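# Move the top stock card onto the near-row waste pile

## Task

In the row closest to you, lift the uppermost card off the face-down stock and set it onto the neighbouring waste pile so that it is supported by that pile and nothing else. Disturb nothing else. The cards are stiff plywood tiles. The result only counts if it holds without the robot supporting it, and anything the robot is still touching at the end must not sink once released, or the task fails.

## Robot and tools

Robot: two xArm7-style arms with parallel grippers, named left_arm and right_arm. The names are labels, not image sides. Base roots in the scene frame: left_arm at (+0.045, +0.275, 0) m, quat_wxyz (+1.000, 0, 0, -0.015); right_arm at (-0.038, -0.364, 0) m, quat_wxyz (+0.998, 0, 0, -0.062).

Scene frame: origin on the tabletop midway between the arms, +x out over the table, +z up, and left_arm sits on the +y side. Gripper frame: fingers point along its +z and open and close along its y. end_effector_position is the pinch point between closed finger pads, about 2 cm short of the fingertips. Closing pushes the tips roughly 10 mm further along +z. Reported hand positions can be somewhat off, more so at long reach.

Row format (shared by both motion tools): one flat list of 14 numbers, each in [-1, 1]. The first 7 are for left_arm and the last 7 for right_arm, always both, even if one arm is idle. Order per arm: dx, dy, dz, rx, ry, rz, opening. The first six are an offset, not a pose. It is taken in that gripper's own axes, from the gripper's measured pose at the start of the action. Scale: 1.0 equals 0.6 m of translation or 180 degrees of rotation. rx, ry, rz form a single rotation vector. Opening is absolute, not an offset: +1 is fully open (0.084 m) and -1 is shut.

execute_actions(actions): a list of actions. Each action is a table of up to 15 rows, one row per 1/30 s control step. If a table has fewer than 15 rows, its final row repeats to fill 15 steps. Every row in an action is relative to the same start pose, not chained from the previous row. For the first action in a call, the start pose is the last pose reported in this scene. An empty list just returns state and images. Per step, the commanded pose is clipped to within 70 mm and 16 degrees of the measured pose. Damped IK then drives toward it, giving position priority over orientation. After an action, an arm continues at most to its last clipped pose, so long moves need further actions.

move(target, speed, blocking): target is one 14-number row as above. Offsets count from the pose in the scene's latest result that shows one. Each gripper travels a straight line toward its target, and the arms' paths finish together, lasting 0.5 to 10 s. Anything longer is cut off at 10 s. speed is the top path speed in m/s, 0.002 to 0.5, default 0.25; rotation is capped at twice that in rad/s. Openings are sent at the start. The path does not avoid obstacles or the other arm. Grippers lag, drift, and may overshoot speed, especially with an outstretched arm. Faster moves, or targets set deeper past a contact, strike and press harder. The result adds a move: line with the ending (done, off_target, moving, held, fault) and any limits, plus each gripper's distance to its target. held means a check blocked the final step. limits=paced means the sent pose was clipped. limits=held means some steps were blocked, after which the arm may jump faster than speed. With blocking=false the result arrives after 0.5 s while motion continues. Until a result shows the end, no new rows or moves are accepted, so call wait or stop first.

wait(seconds): 0 to 10. The scene runs while the arms hold their last commands; it returns early if a running move ends. stop(): brakes a running move and needs room to do so; the fingers keep moving. zoom_image(camera, region): region is [x0, y0, x1, y1] in pixels, at most 504x504. Cameras are cam_head_left, cam_head_right, cam_high, cam_low, cam_left_wrist and cam_right_wrist, all 896x504. read_manual(section): licence texts only. finished_scene(scene): ends the scene after the last command has been held; it cannot be undone.

Results: a state line per arm with position (m), quat_wxyz and velocities. Hand target lines show where the controller is heading. grip_measured is the current finger opening on the opening scale. Joint positions and torques are reported; torque readings are noisy and offset. Step readings list positions, and HELD flags steps where an arm's command was held back. A pose unreachable line names an arm whose command the clearance check altered. MOTOR HOT appears from 65 °C; at 80 °C the arm brakes until cooled (OVER-TEMPERATURE FAULT).

Gripping: to hold, command an opening well below grip_measured; the lower it is, the stronger the squeeze, up to about 24 N per pad. A fast close can squeeze harder. Resending grip_measured still presses lightly. A thin tile may get less force.

Joint limits (rad): waist and both rolls ±6.283, shoulder -2.059 to 2.094, elbow -0.192 to 3.927, wrist pitch -1.693 to 3.142. Load limits (N m): waist and shoulder 43.5; upper arm roll, elbow and forearm roll 26.1; wrist pitch and wrist roll 17.4. Reaching a load limit causes a torque fault: the arm backs off, holds for 10 s and drops the rest of the call.

Avoid: dropping or knocking anything off the table, hard pushes into the stack or table, arm-to-arm contact, and leaving the card supported only by the gripper. An arm meant to stay put should receive the offset back to its wanted pose in the first call of a reply, zeros afterward, and its desired opening. Occasional brief tugs on held parts or loose objects can occur. The robot holds its last command while you think.

Each tool is called after "Request:" as name(argument=value, ...) on one line, values as JSON.

## Session

Request:
execute_actions(actions=[])

Scene clock: 0.00 s.
left_arm: end_effector_position=(+0.3937, +0.5591, +0.3062) grip_measured=+1.00 end_effector_quat_wxyz=(+0.688, -0.666, -0.271, -0.100) end_effector_velocity=(-0.000, -0.001, +0.000) end_effector_angular_velocity=(+0.001, +0.000, -0.001) | right_arm: end_effector_position=(+0.5146, +0.0127, +0.3341) grip_measured=-1.00 end_effector_quat_wxyz=(+0.496, -0.058, +0.866, +0.015) end_effector_velocity=(+0.000, +0.000, +0.000) end_effector_angular_velocity=(-0.000, -0.000, +0.000)
Joint positions: left_arm=[ 0.789  0.043 -0.686  0.814  1.446  1.685 -1.333  0.084] | right_arm=[ 0.732  0.175  0.081  1.283 -1.313  0.529 -1.588  0.   ]
Joint velocities: left_arm=[-0.    -0.002 -0.001 -0.002 -0.    -0.     0.     0.   ] | right_arm=[-0.     0.     0.     0.001  0.001  0.    -0.001 -0.   ]
Joint torques (N m, as the arm reports them, + toward a larger angle): no reading
Hand target (left_arm): +0.394, +0.559, +0.306; +0.688, -0.666, -0.271, -0.100
Hand target (right_arm): +0.515, +0.013, +0.334; +0.496, -0.058, +0.866, +0.015

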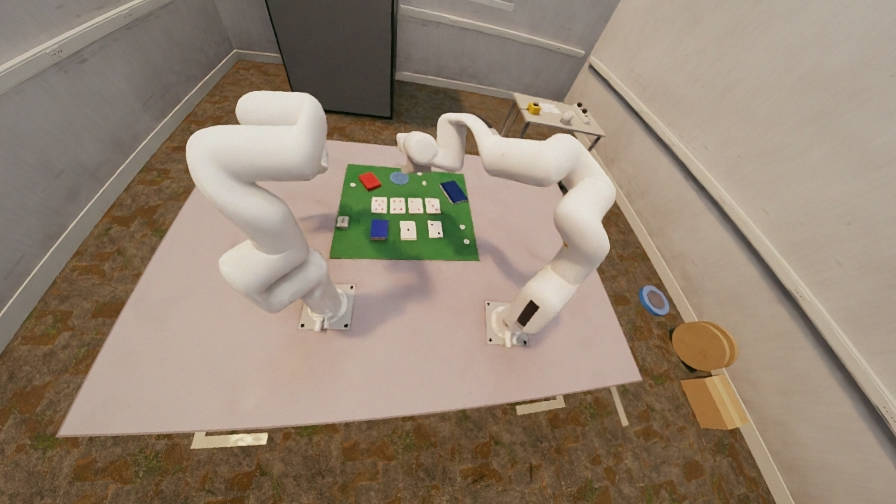

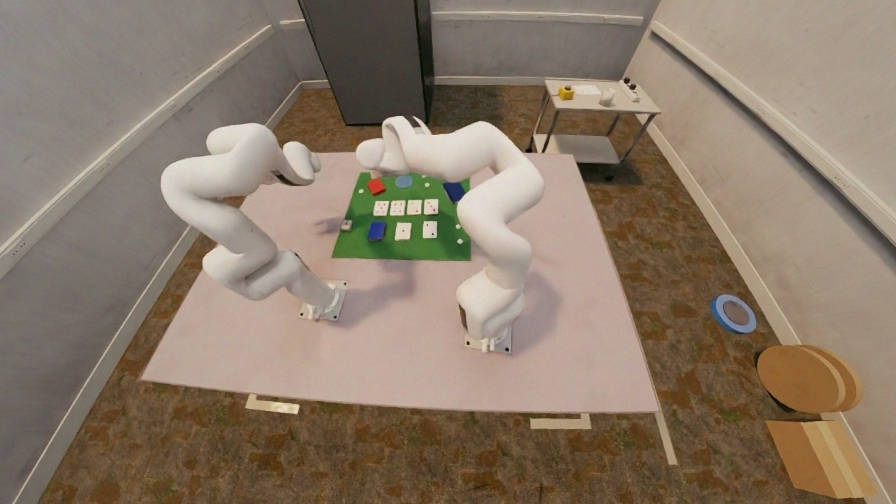

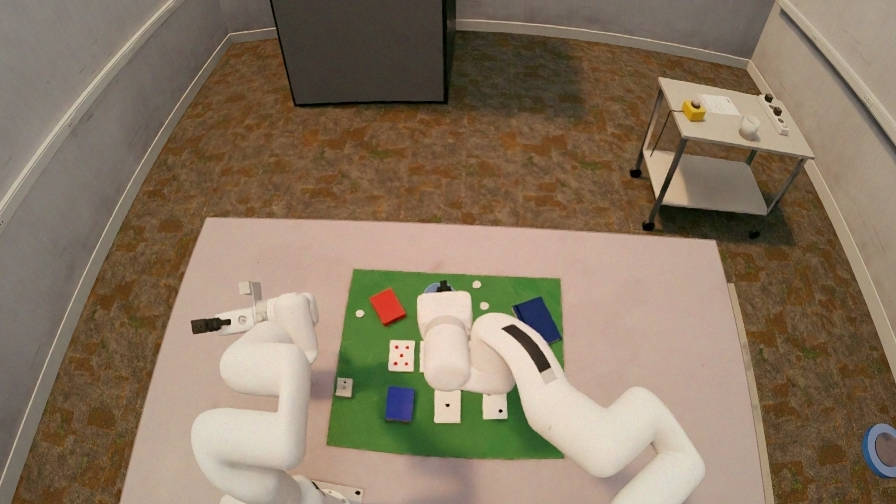

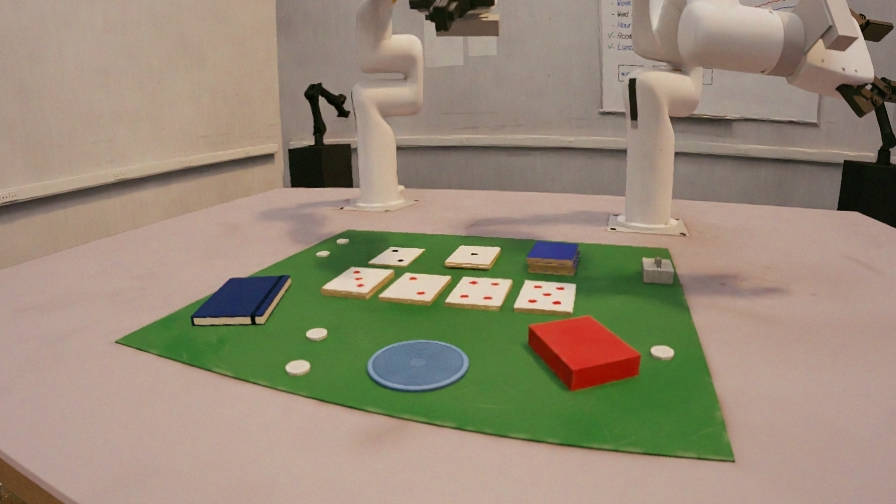

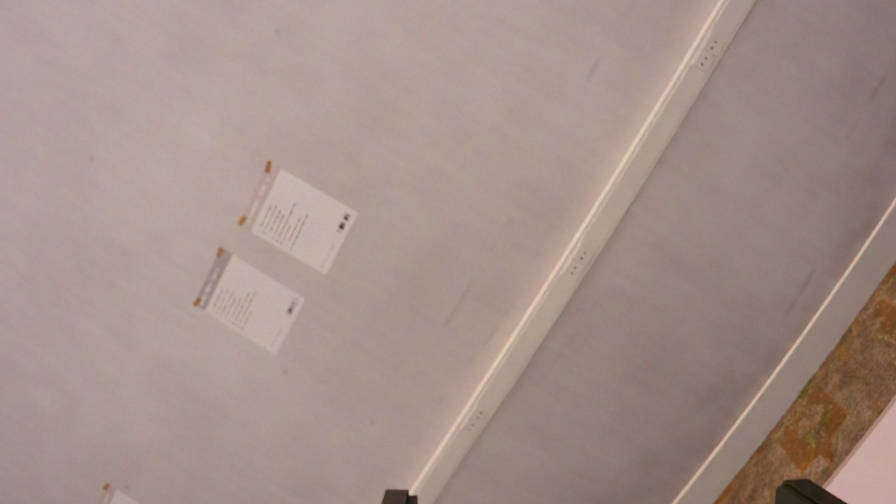

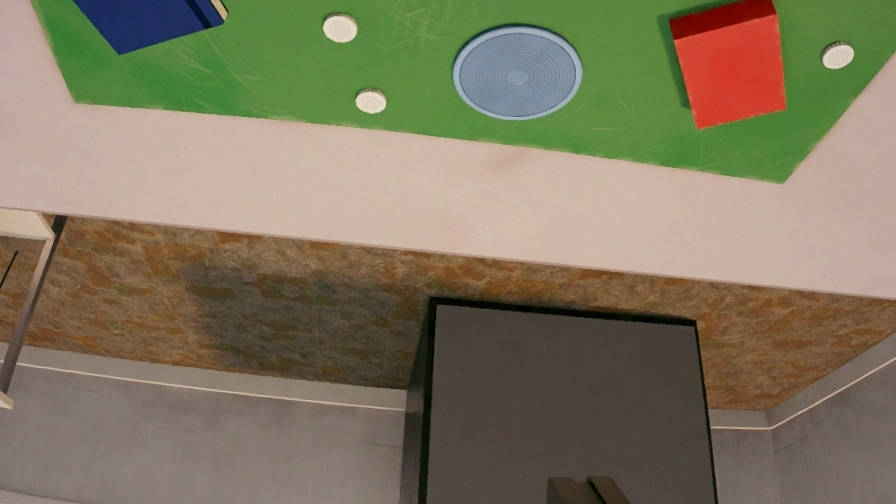

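Request:
zoom_image(camera="cam_low", region=[340, 210, 700, 330])

Request:
zoom_image(camera="cam_high", region=[310, 320, 560, 470])

Region (340, 210, 700, 330) of cam_low's 896x504 image, scaled by 1.400, with more detail than that image has.

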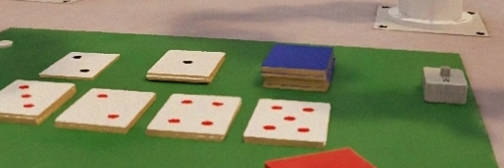

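Region (310, 320, 560, 470) of cam_high's 896x504 image, scaled by 2.016, with more detail than that image has; it fills the top 302 rows of this view, and the rest is white.

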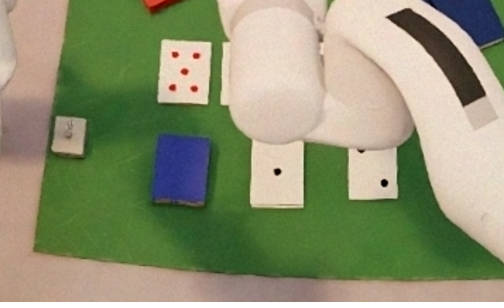

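Request:
zoom_image(camera="cam_low", region=[500, 225, 600, 290])

Request:
zoom_image(camera="cam_high", region=[370, 370, 470, 435])

Region (500, 225, 600, 290) of cam_low's 896x504 image, scaled by 5.040, with more detail than that image has; it fills the top 328 rows of this view, and the rest is white.

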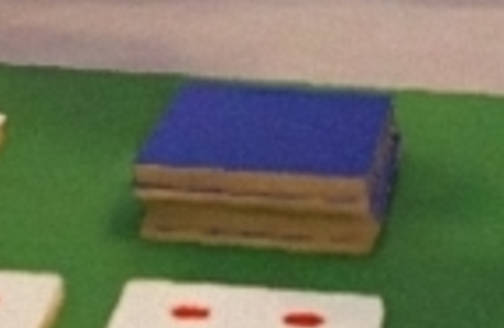

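Region (370, 370, 470, 435) of cam_high's 896x504 image, scaled by 5.040, with more detail than that image has; it fills the top 328 rows of this view, and the rest is white.

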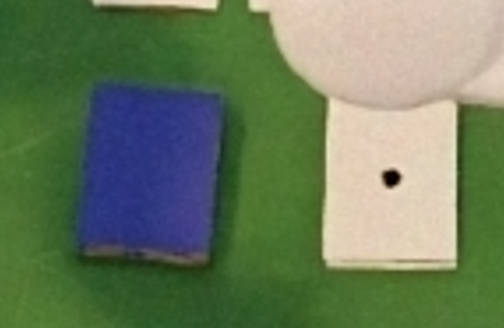

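Request:
move(target=[-0.33,-0.061,-0.621,-0.4945,-0.0719,0.1948,1, 0.092,-0.57,-0.12,0,0,0,-1], speed=0.3)

Scene clock: 5.63 s.
left_arm: end_effector_position=(+0.3008, +0.1506, +0.2500) grip_measured=+1.00 end_effector_quat_wxyz=(-0.000, +1.000, +0.000, +0.001) end_effector_velocity=(-0.000, -0.001, -0.001) end_effector_angular_velocity=(-0.005, +0.001, -0.001) | right_arm: end_effector_position=(+0.4635, -0.3361, +0.3334) grip_measured=-1.00 end_effector_quat_wxyz=(+0.499, -0.057, +0.865, +0.017) end_effector_velocity=(+0.000, -0.003, +0.001) end_effector_angular_velocity=(+0.000, +0.002, -0.004)
Joint positions: left_arm=[-0.027 -0.715 -0.315  0.601 -0.211  1.295 -0.242  0.084] | right_arm=[ 0.358 -0.346 -0.411  0.685 -1.541 -0.148 -1.881  0.   ]
Joint velocities: left_arm=[-0.002  0.001  0.001 -0.002 -0.005 -0.002  0.001  0.   ] | right_arm=[ 0.04  -0.017 -0.038 -0.032  0.134  0.018 -0.145  0.   ]
Joint torques (N m, as the arm reports them, + toward a larger angle): left_arm=[ 0.6  -3.13  4.76 19.46  0.54 -1.53  0.08] | right_arm=[ 1.06 -7.07  1.49 15.44  0.99 -1.42  0.01]
Hand target (left_arm): +0.301, +0.150, +0.250; -0.000, +1.000, +0.000, +0.001
Hand target (right_arm): +0.464, -0.337, +0.333; +0.499, -0.057, +0.865, +0.016
Off the commanded pose (left_arm): 0.001 m, 0 deg.
Off the commanded pose (right_arm): 0.002 m, 0 deg.
move: done

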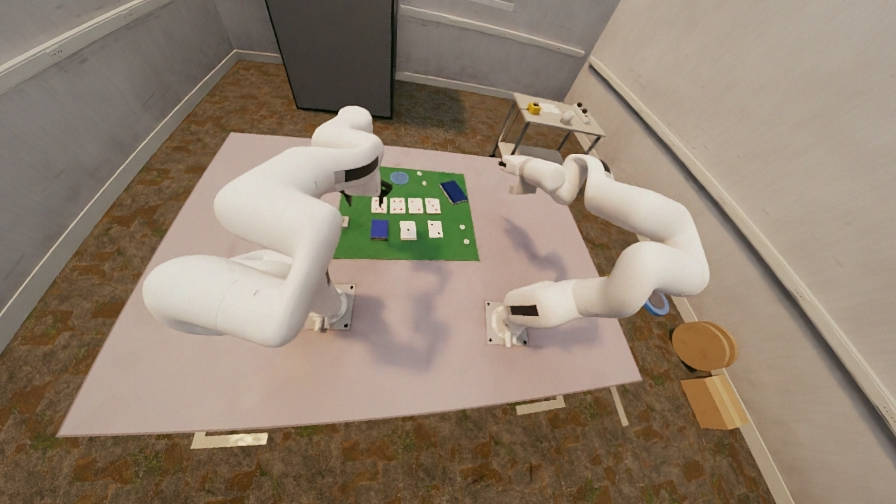

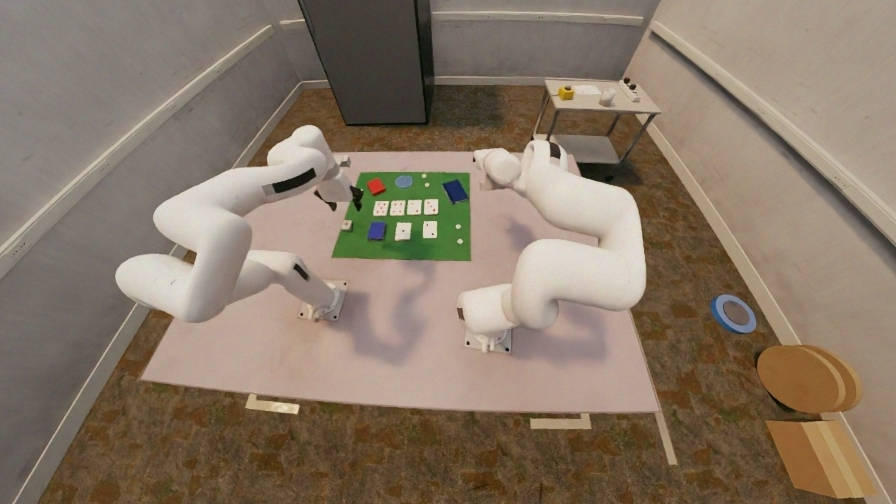

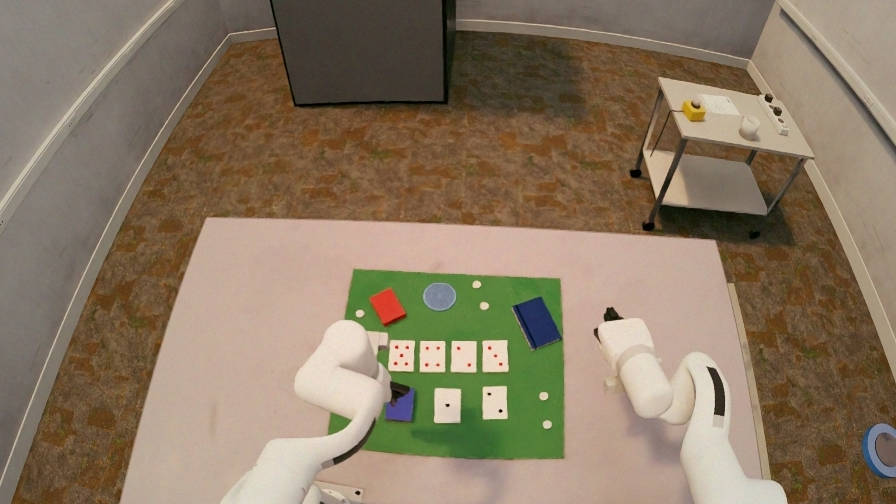

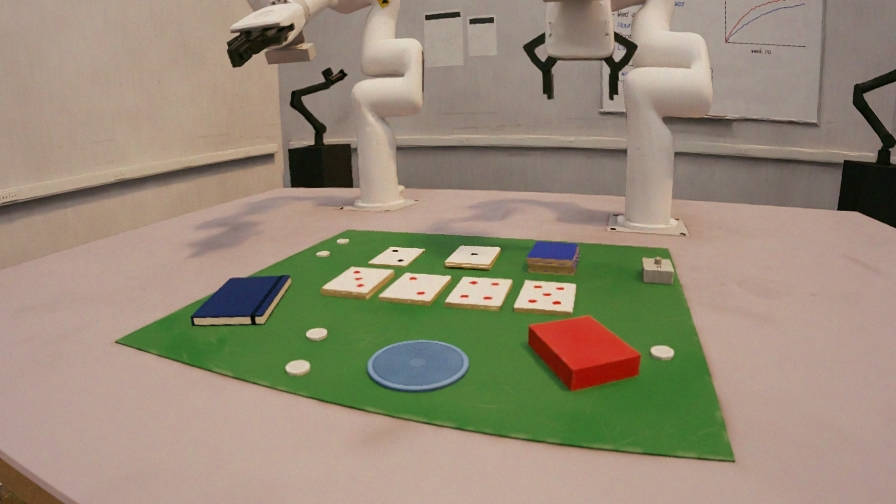

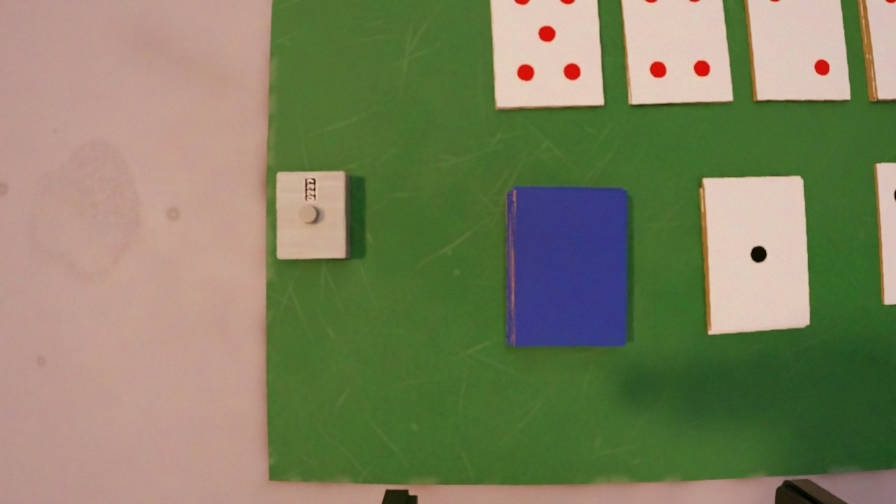

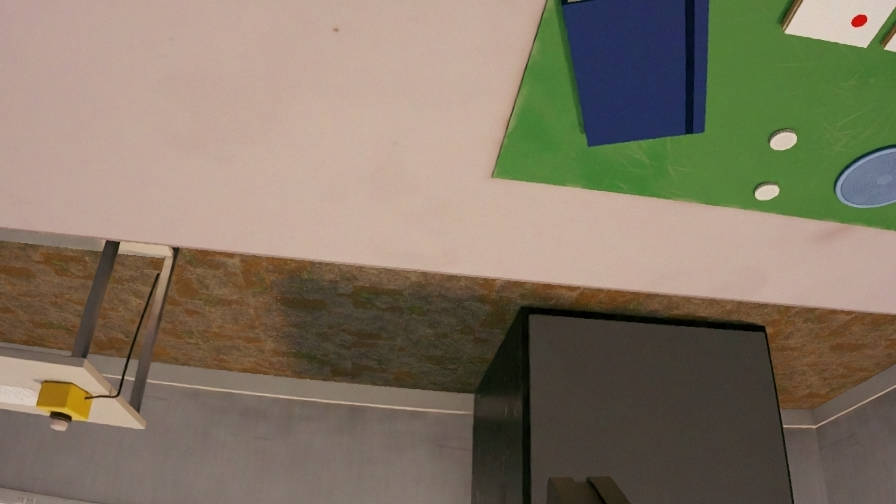

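Request:
zoom_image(camera="cam_left_wrist", region=[490, 160, 830, 360])

Region (490, 160, 830, 360) of cam_left_wrist's 896x504 image, scaled by 1.482, with more detail than that image has; it fills the top 296 rows of this view, and the rest is white.

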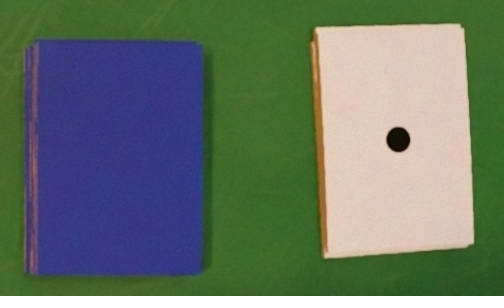

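Request:
move(target=[0.0987,0.0593,0.3,0,0,0,0.75, 0,0,0,0,0,0,-1], speed=0.25)

Request:
zoom_image(camera="cam_low", region=[490, 190, 630, 290])

Request:
zoom_image(camera="cam_left_wrist", region=[350, 250, 850, 504])

Scene clock: 8.03 s.
left_arm: end_effector_position=(+0.3605, +0.1144, +0.0708) grip_measured=+0.75 end_effector_quat_wxyz=(+0.000, +1.000, -0.001, +0.002) end_effector_velocity=(-0.002, +0.001, -0.004) end_effector_angular_velocity=(+0.004, +0.007, +0.002) | right_arm: end_effector_position=(+0.4635, -0.3361, +0.3334) grip_measured=-1.00 end_effector_quat_wxyz=(+0.499, -0.057, +0.865, +0.017) end_effector_velocity=(-0.000, -0.000, -0.001) end_effector_angular_velocity=(+0.000, +0.001, -0.000)
Joint positions: left_arm=[ 0.051 -0.116 -0.505  0.487 -0.098  0.588 -0.399  0.075] | right_arm=[ 0.359 -0.346 -0.411  0.684 -1.536 -0.147 -1.886  0.   ]
Joint velocities: left_arm=[ 0.002  0.011 -0.001 -0.001  0.008 -0.003 -0.009 -0.   ] | right_arm=[-0.002  0.     0.001 -0.    -0.004 -0.001  0.005  0.   ]
Joint torques (N m, as the arm reports them, + toward a larger angle): left_arm=[  0.6  -11.91   1.43  15.56   0.39  -1.68   0.1 ] | right_arm=[ 0.79 -7.2   1.45 15.46  1.03 -1.29  0.05]
Hand target (left_arm): +0.360, +0.114, +0.070; +0.000, +1.000, -0.000, +0.001
Hand target (right_arm): +0.464, -0.336, +0.333; +0.499, -0.057, +0.865, +0.017
Off the commanded pose (left_arm): 0.001 m, 0 deg.
Off the commanded pose (right_arm): 0.000 m, 0 deg.
move: done

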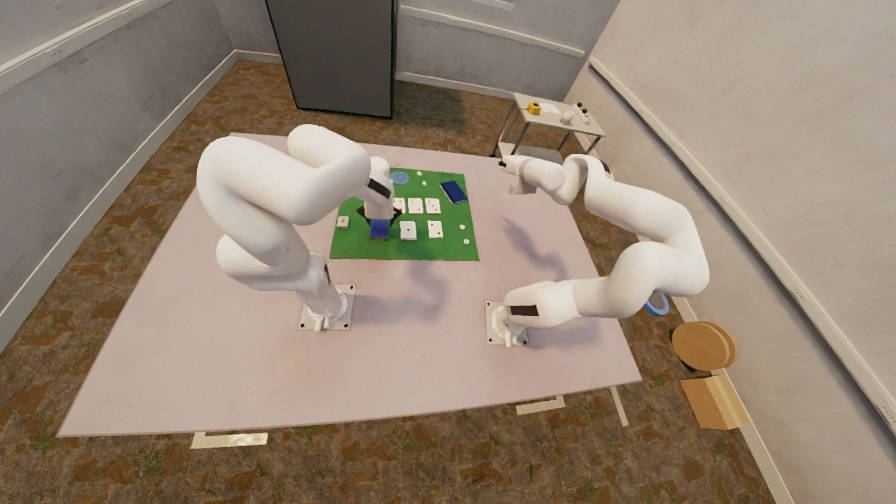

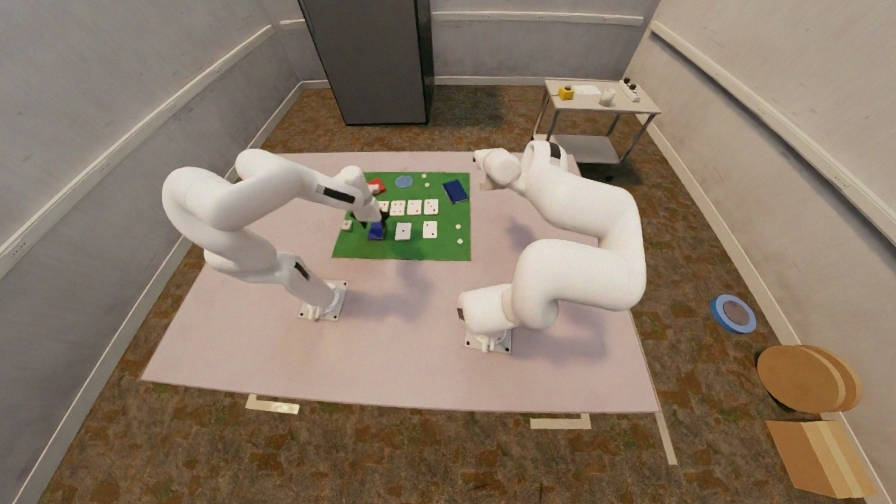

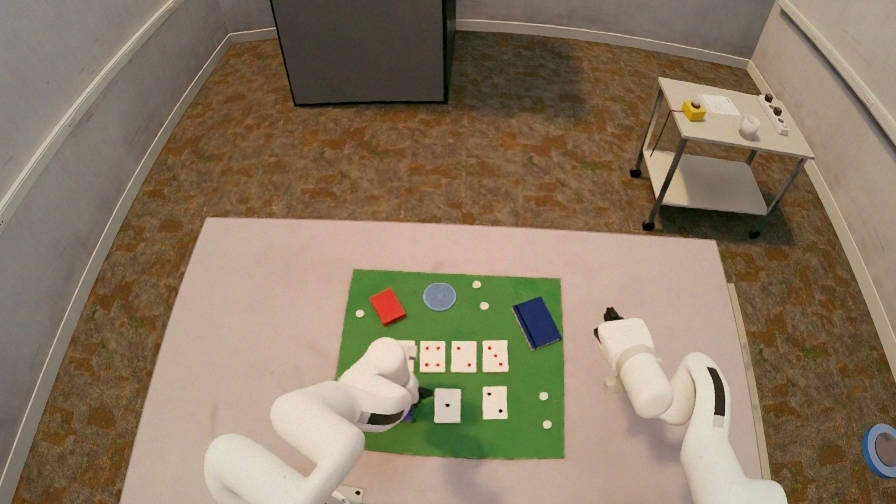

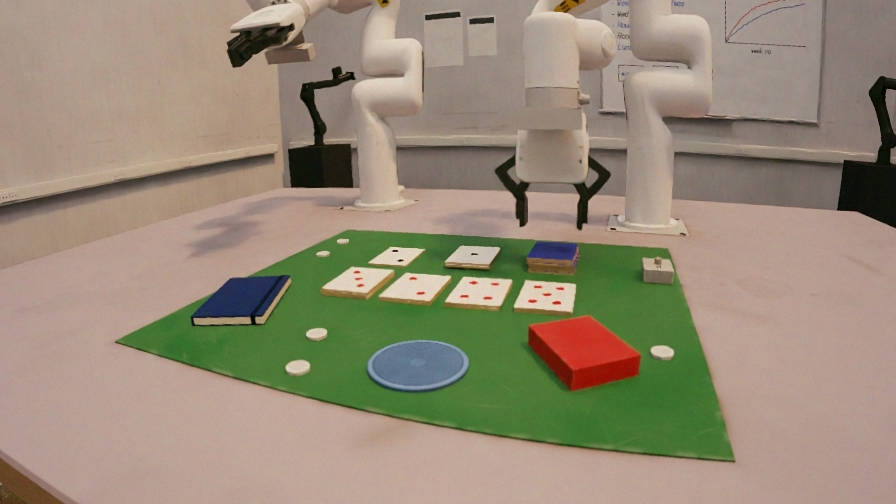

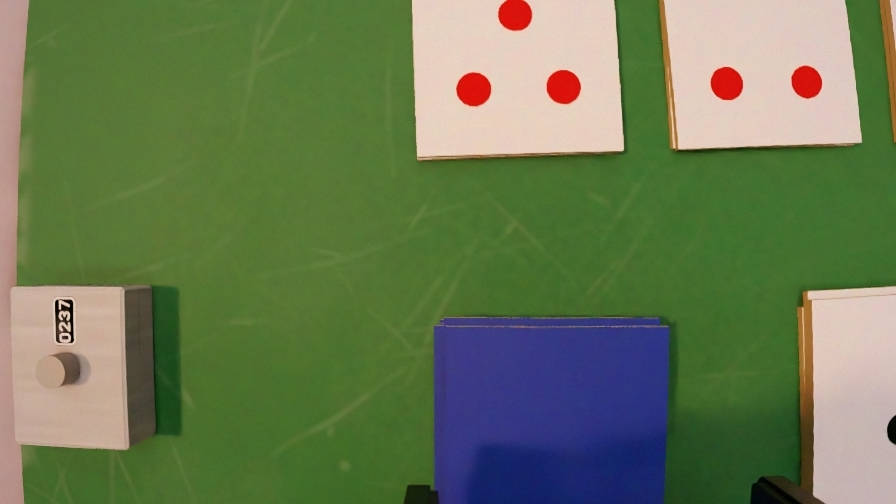

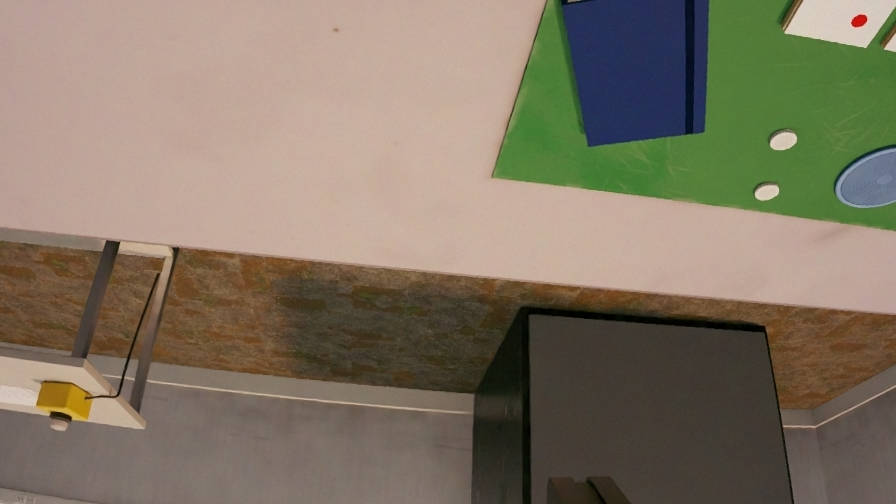

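Region (490, 190, 630, 290) of cam_low's 896x504 image, scaled by 3.600, with more detail than that image has; it fills the top 360 rows of this view, and the rest is white.

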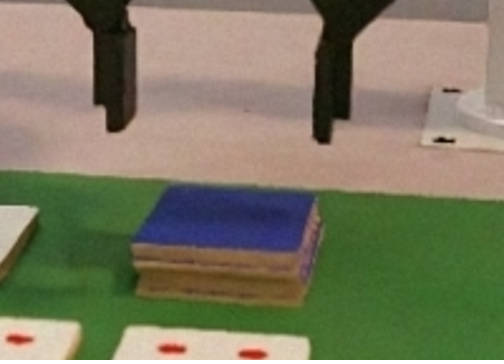

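Region (350, 250, 850, 504) of cam_left_wrist's 896x504 image, scaled by 1.008, with more detail than that image has; it fills the top 256 rows of this view, and the rest is white.

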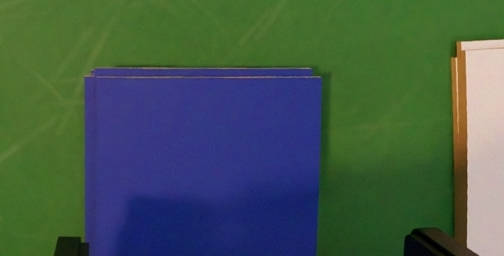

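Request:
zoom_image(camera="cam_left_wrist", region=[410, 300, 490, 360])

Request:
zoom_image(camera="cam_left_wrist", region=[620, 300, 700, 360])

Request:
zoom_image(camera="cam_left_wrist", region=[395, 440, 475, 504])

Region (410, 300, 490, 360) of cam_left_wrist's 896x504 image, scaled by 6.300, with more detail than that image has; it fills the top 378 rows of this view, and the rest is white.

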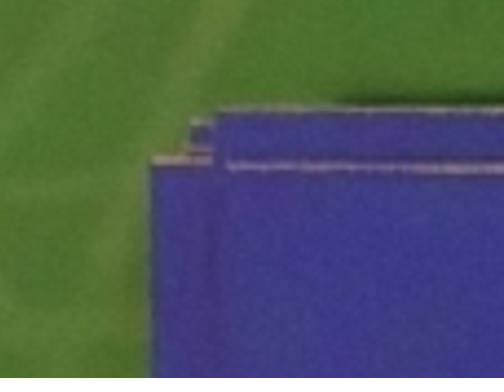

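Region (620, 300, 700, 360) of cam_left_wrist's 896x504 image, scaled by 6.300, with more detail than that image has; it fills the top 378 rows of this view, and the rest is white.

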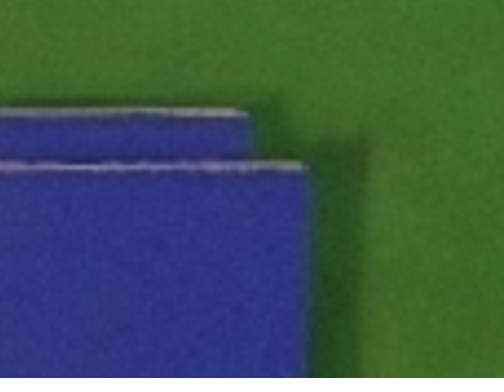

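Region (395, 440, 475, 504) of cam_left_wrist's 896x504 image, scaled by 6.300, with more detail than that image has; it fills the top 403 rows of this view, and the rest is white.

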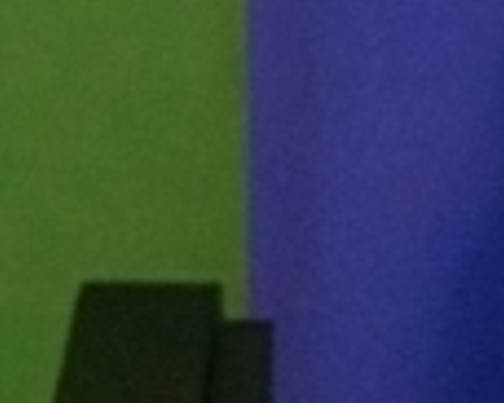

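Request:
move(target=[0,-0.0025,0.048,0,0,0,0.7, 0,0,0,0,0,0,-1], speed=0.06)

Request:
zoom_image(camera="cam_low", region=[505, 220, 605, 285])

Request:
zoom_image(camera="cam_left_wrist", region=[350, 300, 850, 504])

Scene clock: 12.33 s.
left_arm: end_effector_position=(+0.3607, +0.1156, +0.0423) grip_measured=+0.70 end_effector_quat_wxyz=(+0.000, +1.000, -0.001, +0.002) end_effector_velocity=(-0.000, +0.001, -0.002) end_effector_angular_velocity=(+0.001, +0.001, +0.003) | right_arm: end_effector_position=(+0.4635, -0.3361, +0.3334) grip_measured=-1.00 end_effector_quat_wxyz=(+0.499, -0.057, +0.865, +0.017) end_effector_velocity=(+0.000, -0.001, +0.001) end_effector_angular_velocity=(+0.001, -0.001, -0.001)
Joint positions: left_arm=[ 0.068 -0.015 -0.509  0.47  -0.013  0.479 -0.458  0.073] | right_arm=[ 0.359 -0.346 -0.411  0.684 -1.536 -0.147 -1.886  0.   ]
Joint velocities: left_arm=[ 0.001  0.005  0.002 -0.001  0.006 -0.004 -0.006 -0.   ] | right_arm=[ 0.    -0.001 -0.002  0.001  0.001 -0.     0.     0.   ]
Joint torques (N m, as the arm reports them, + toward a larger angle): left_arm=[  0.84 -13.35   0.58  14.2    0.43  -1.69   0.08] | right_arm=[ 0.64 -7.45  1.47 15.3   0.96 -1.31  0.14]
Hand target (left_arm): +0.361, +0.116, +0.042; +0.000, +1.000, -0.001, +0.002
Hand target (right_arm): +0.464, -0.336, +0.333; +0.499, -0.057, +0.865, +0.017
Off the commanded pose (left_arm): 0.000 m, 0 deg.
Off the commanded pose (right_arm): 0.000 m, 0 deg.
move: done

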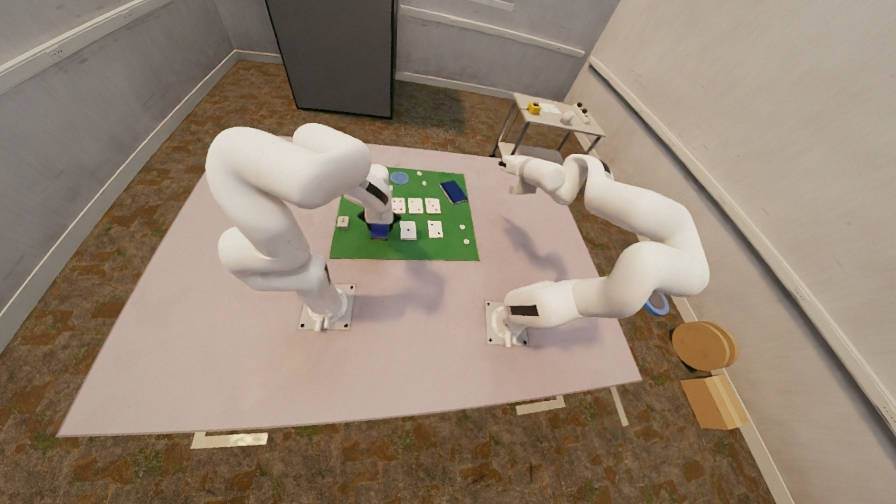

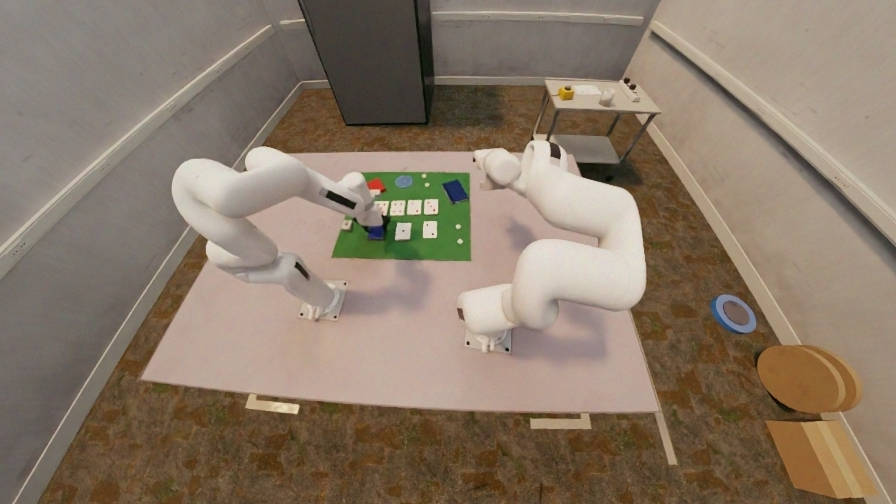

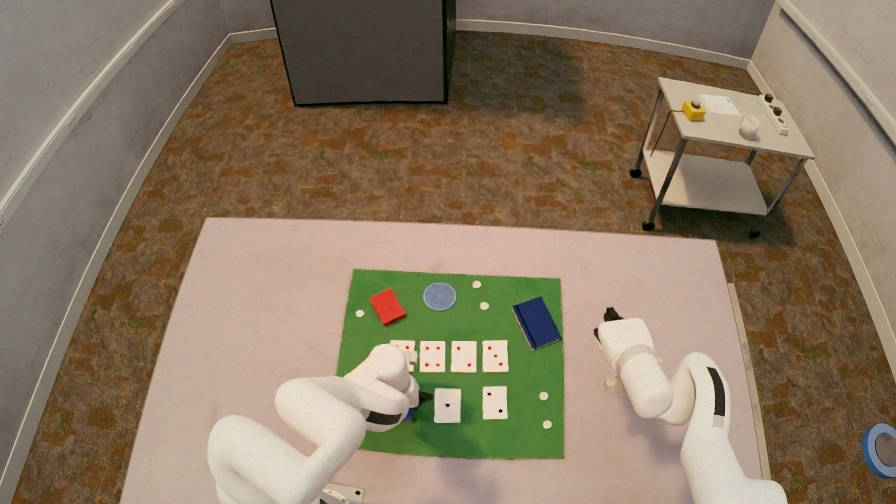

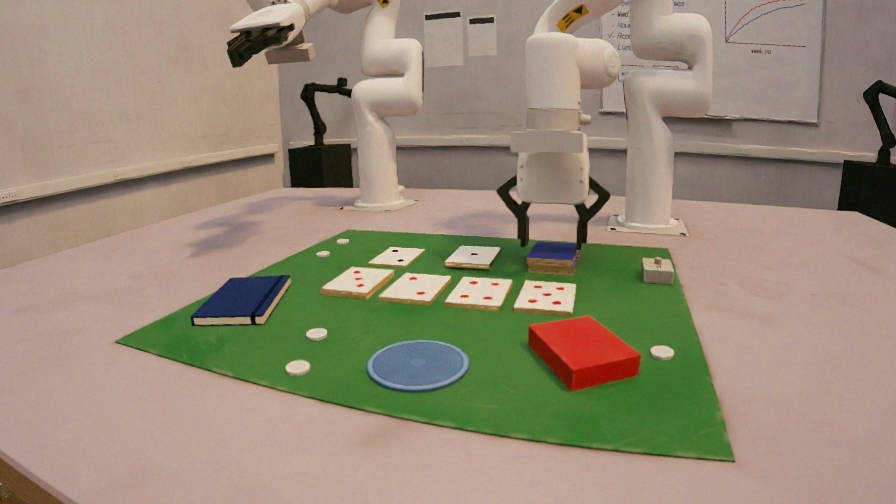

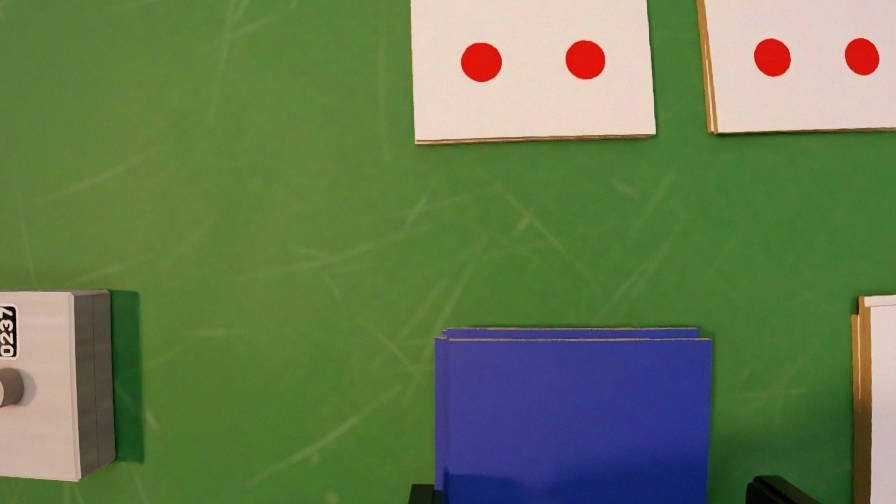

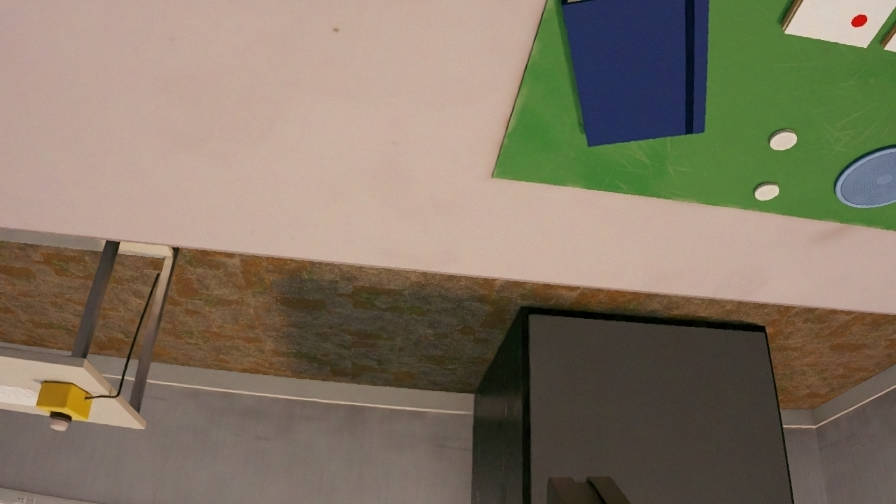

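Region (505, 220, 605, 285) of cam_low's 896x504 image, scaled by 5.040, with more detail than that image has; it fills the top 328 rows of this view, and the rest is white.

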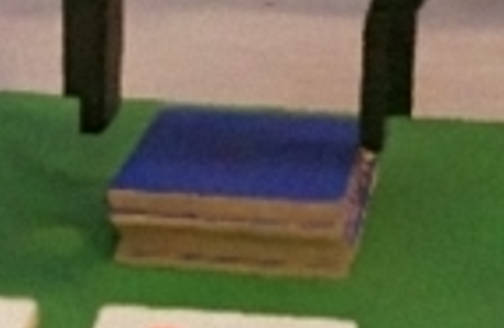

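Region (350, 300, 850, 504) of cam_left_wrist's 896x504 image, scaled by 1.008, with more detail than that image has; it fills the top 206 rows of this view, and the rest is white.

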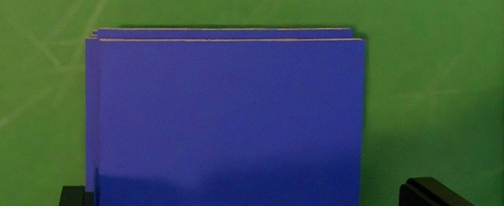

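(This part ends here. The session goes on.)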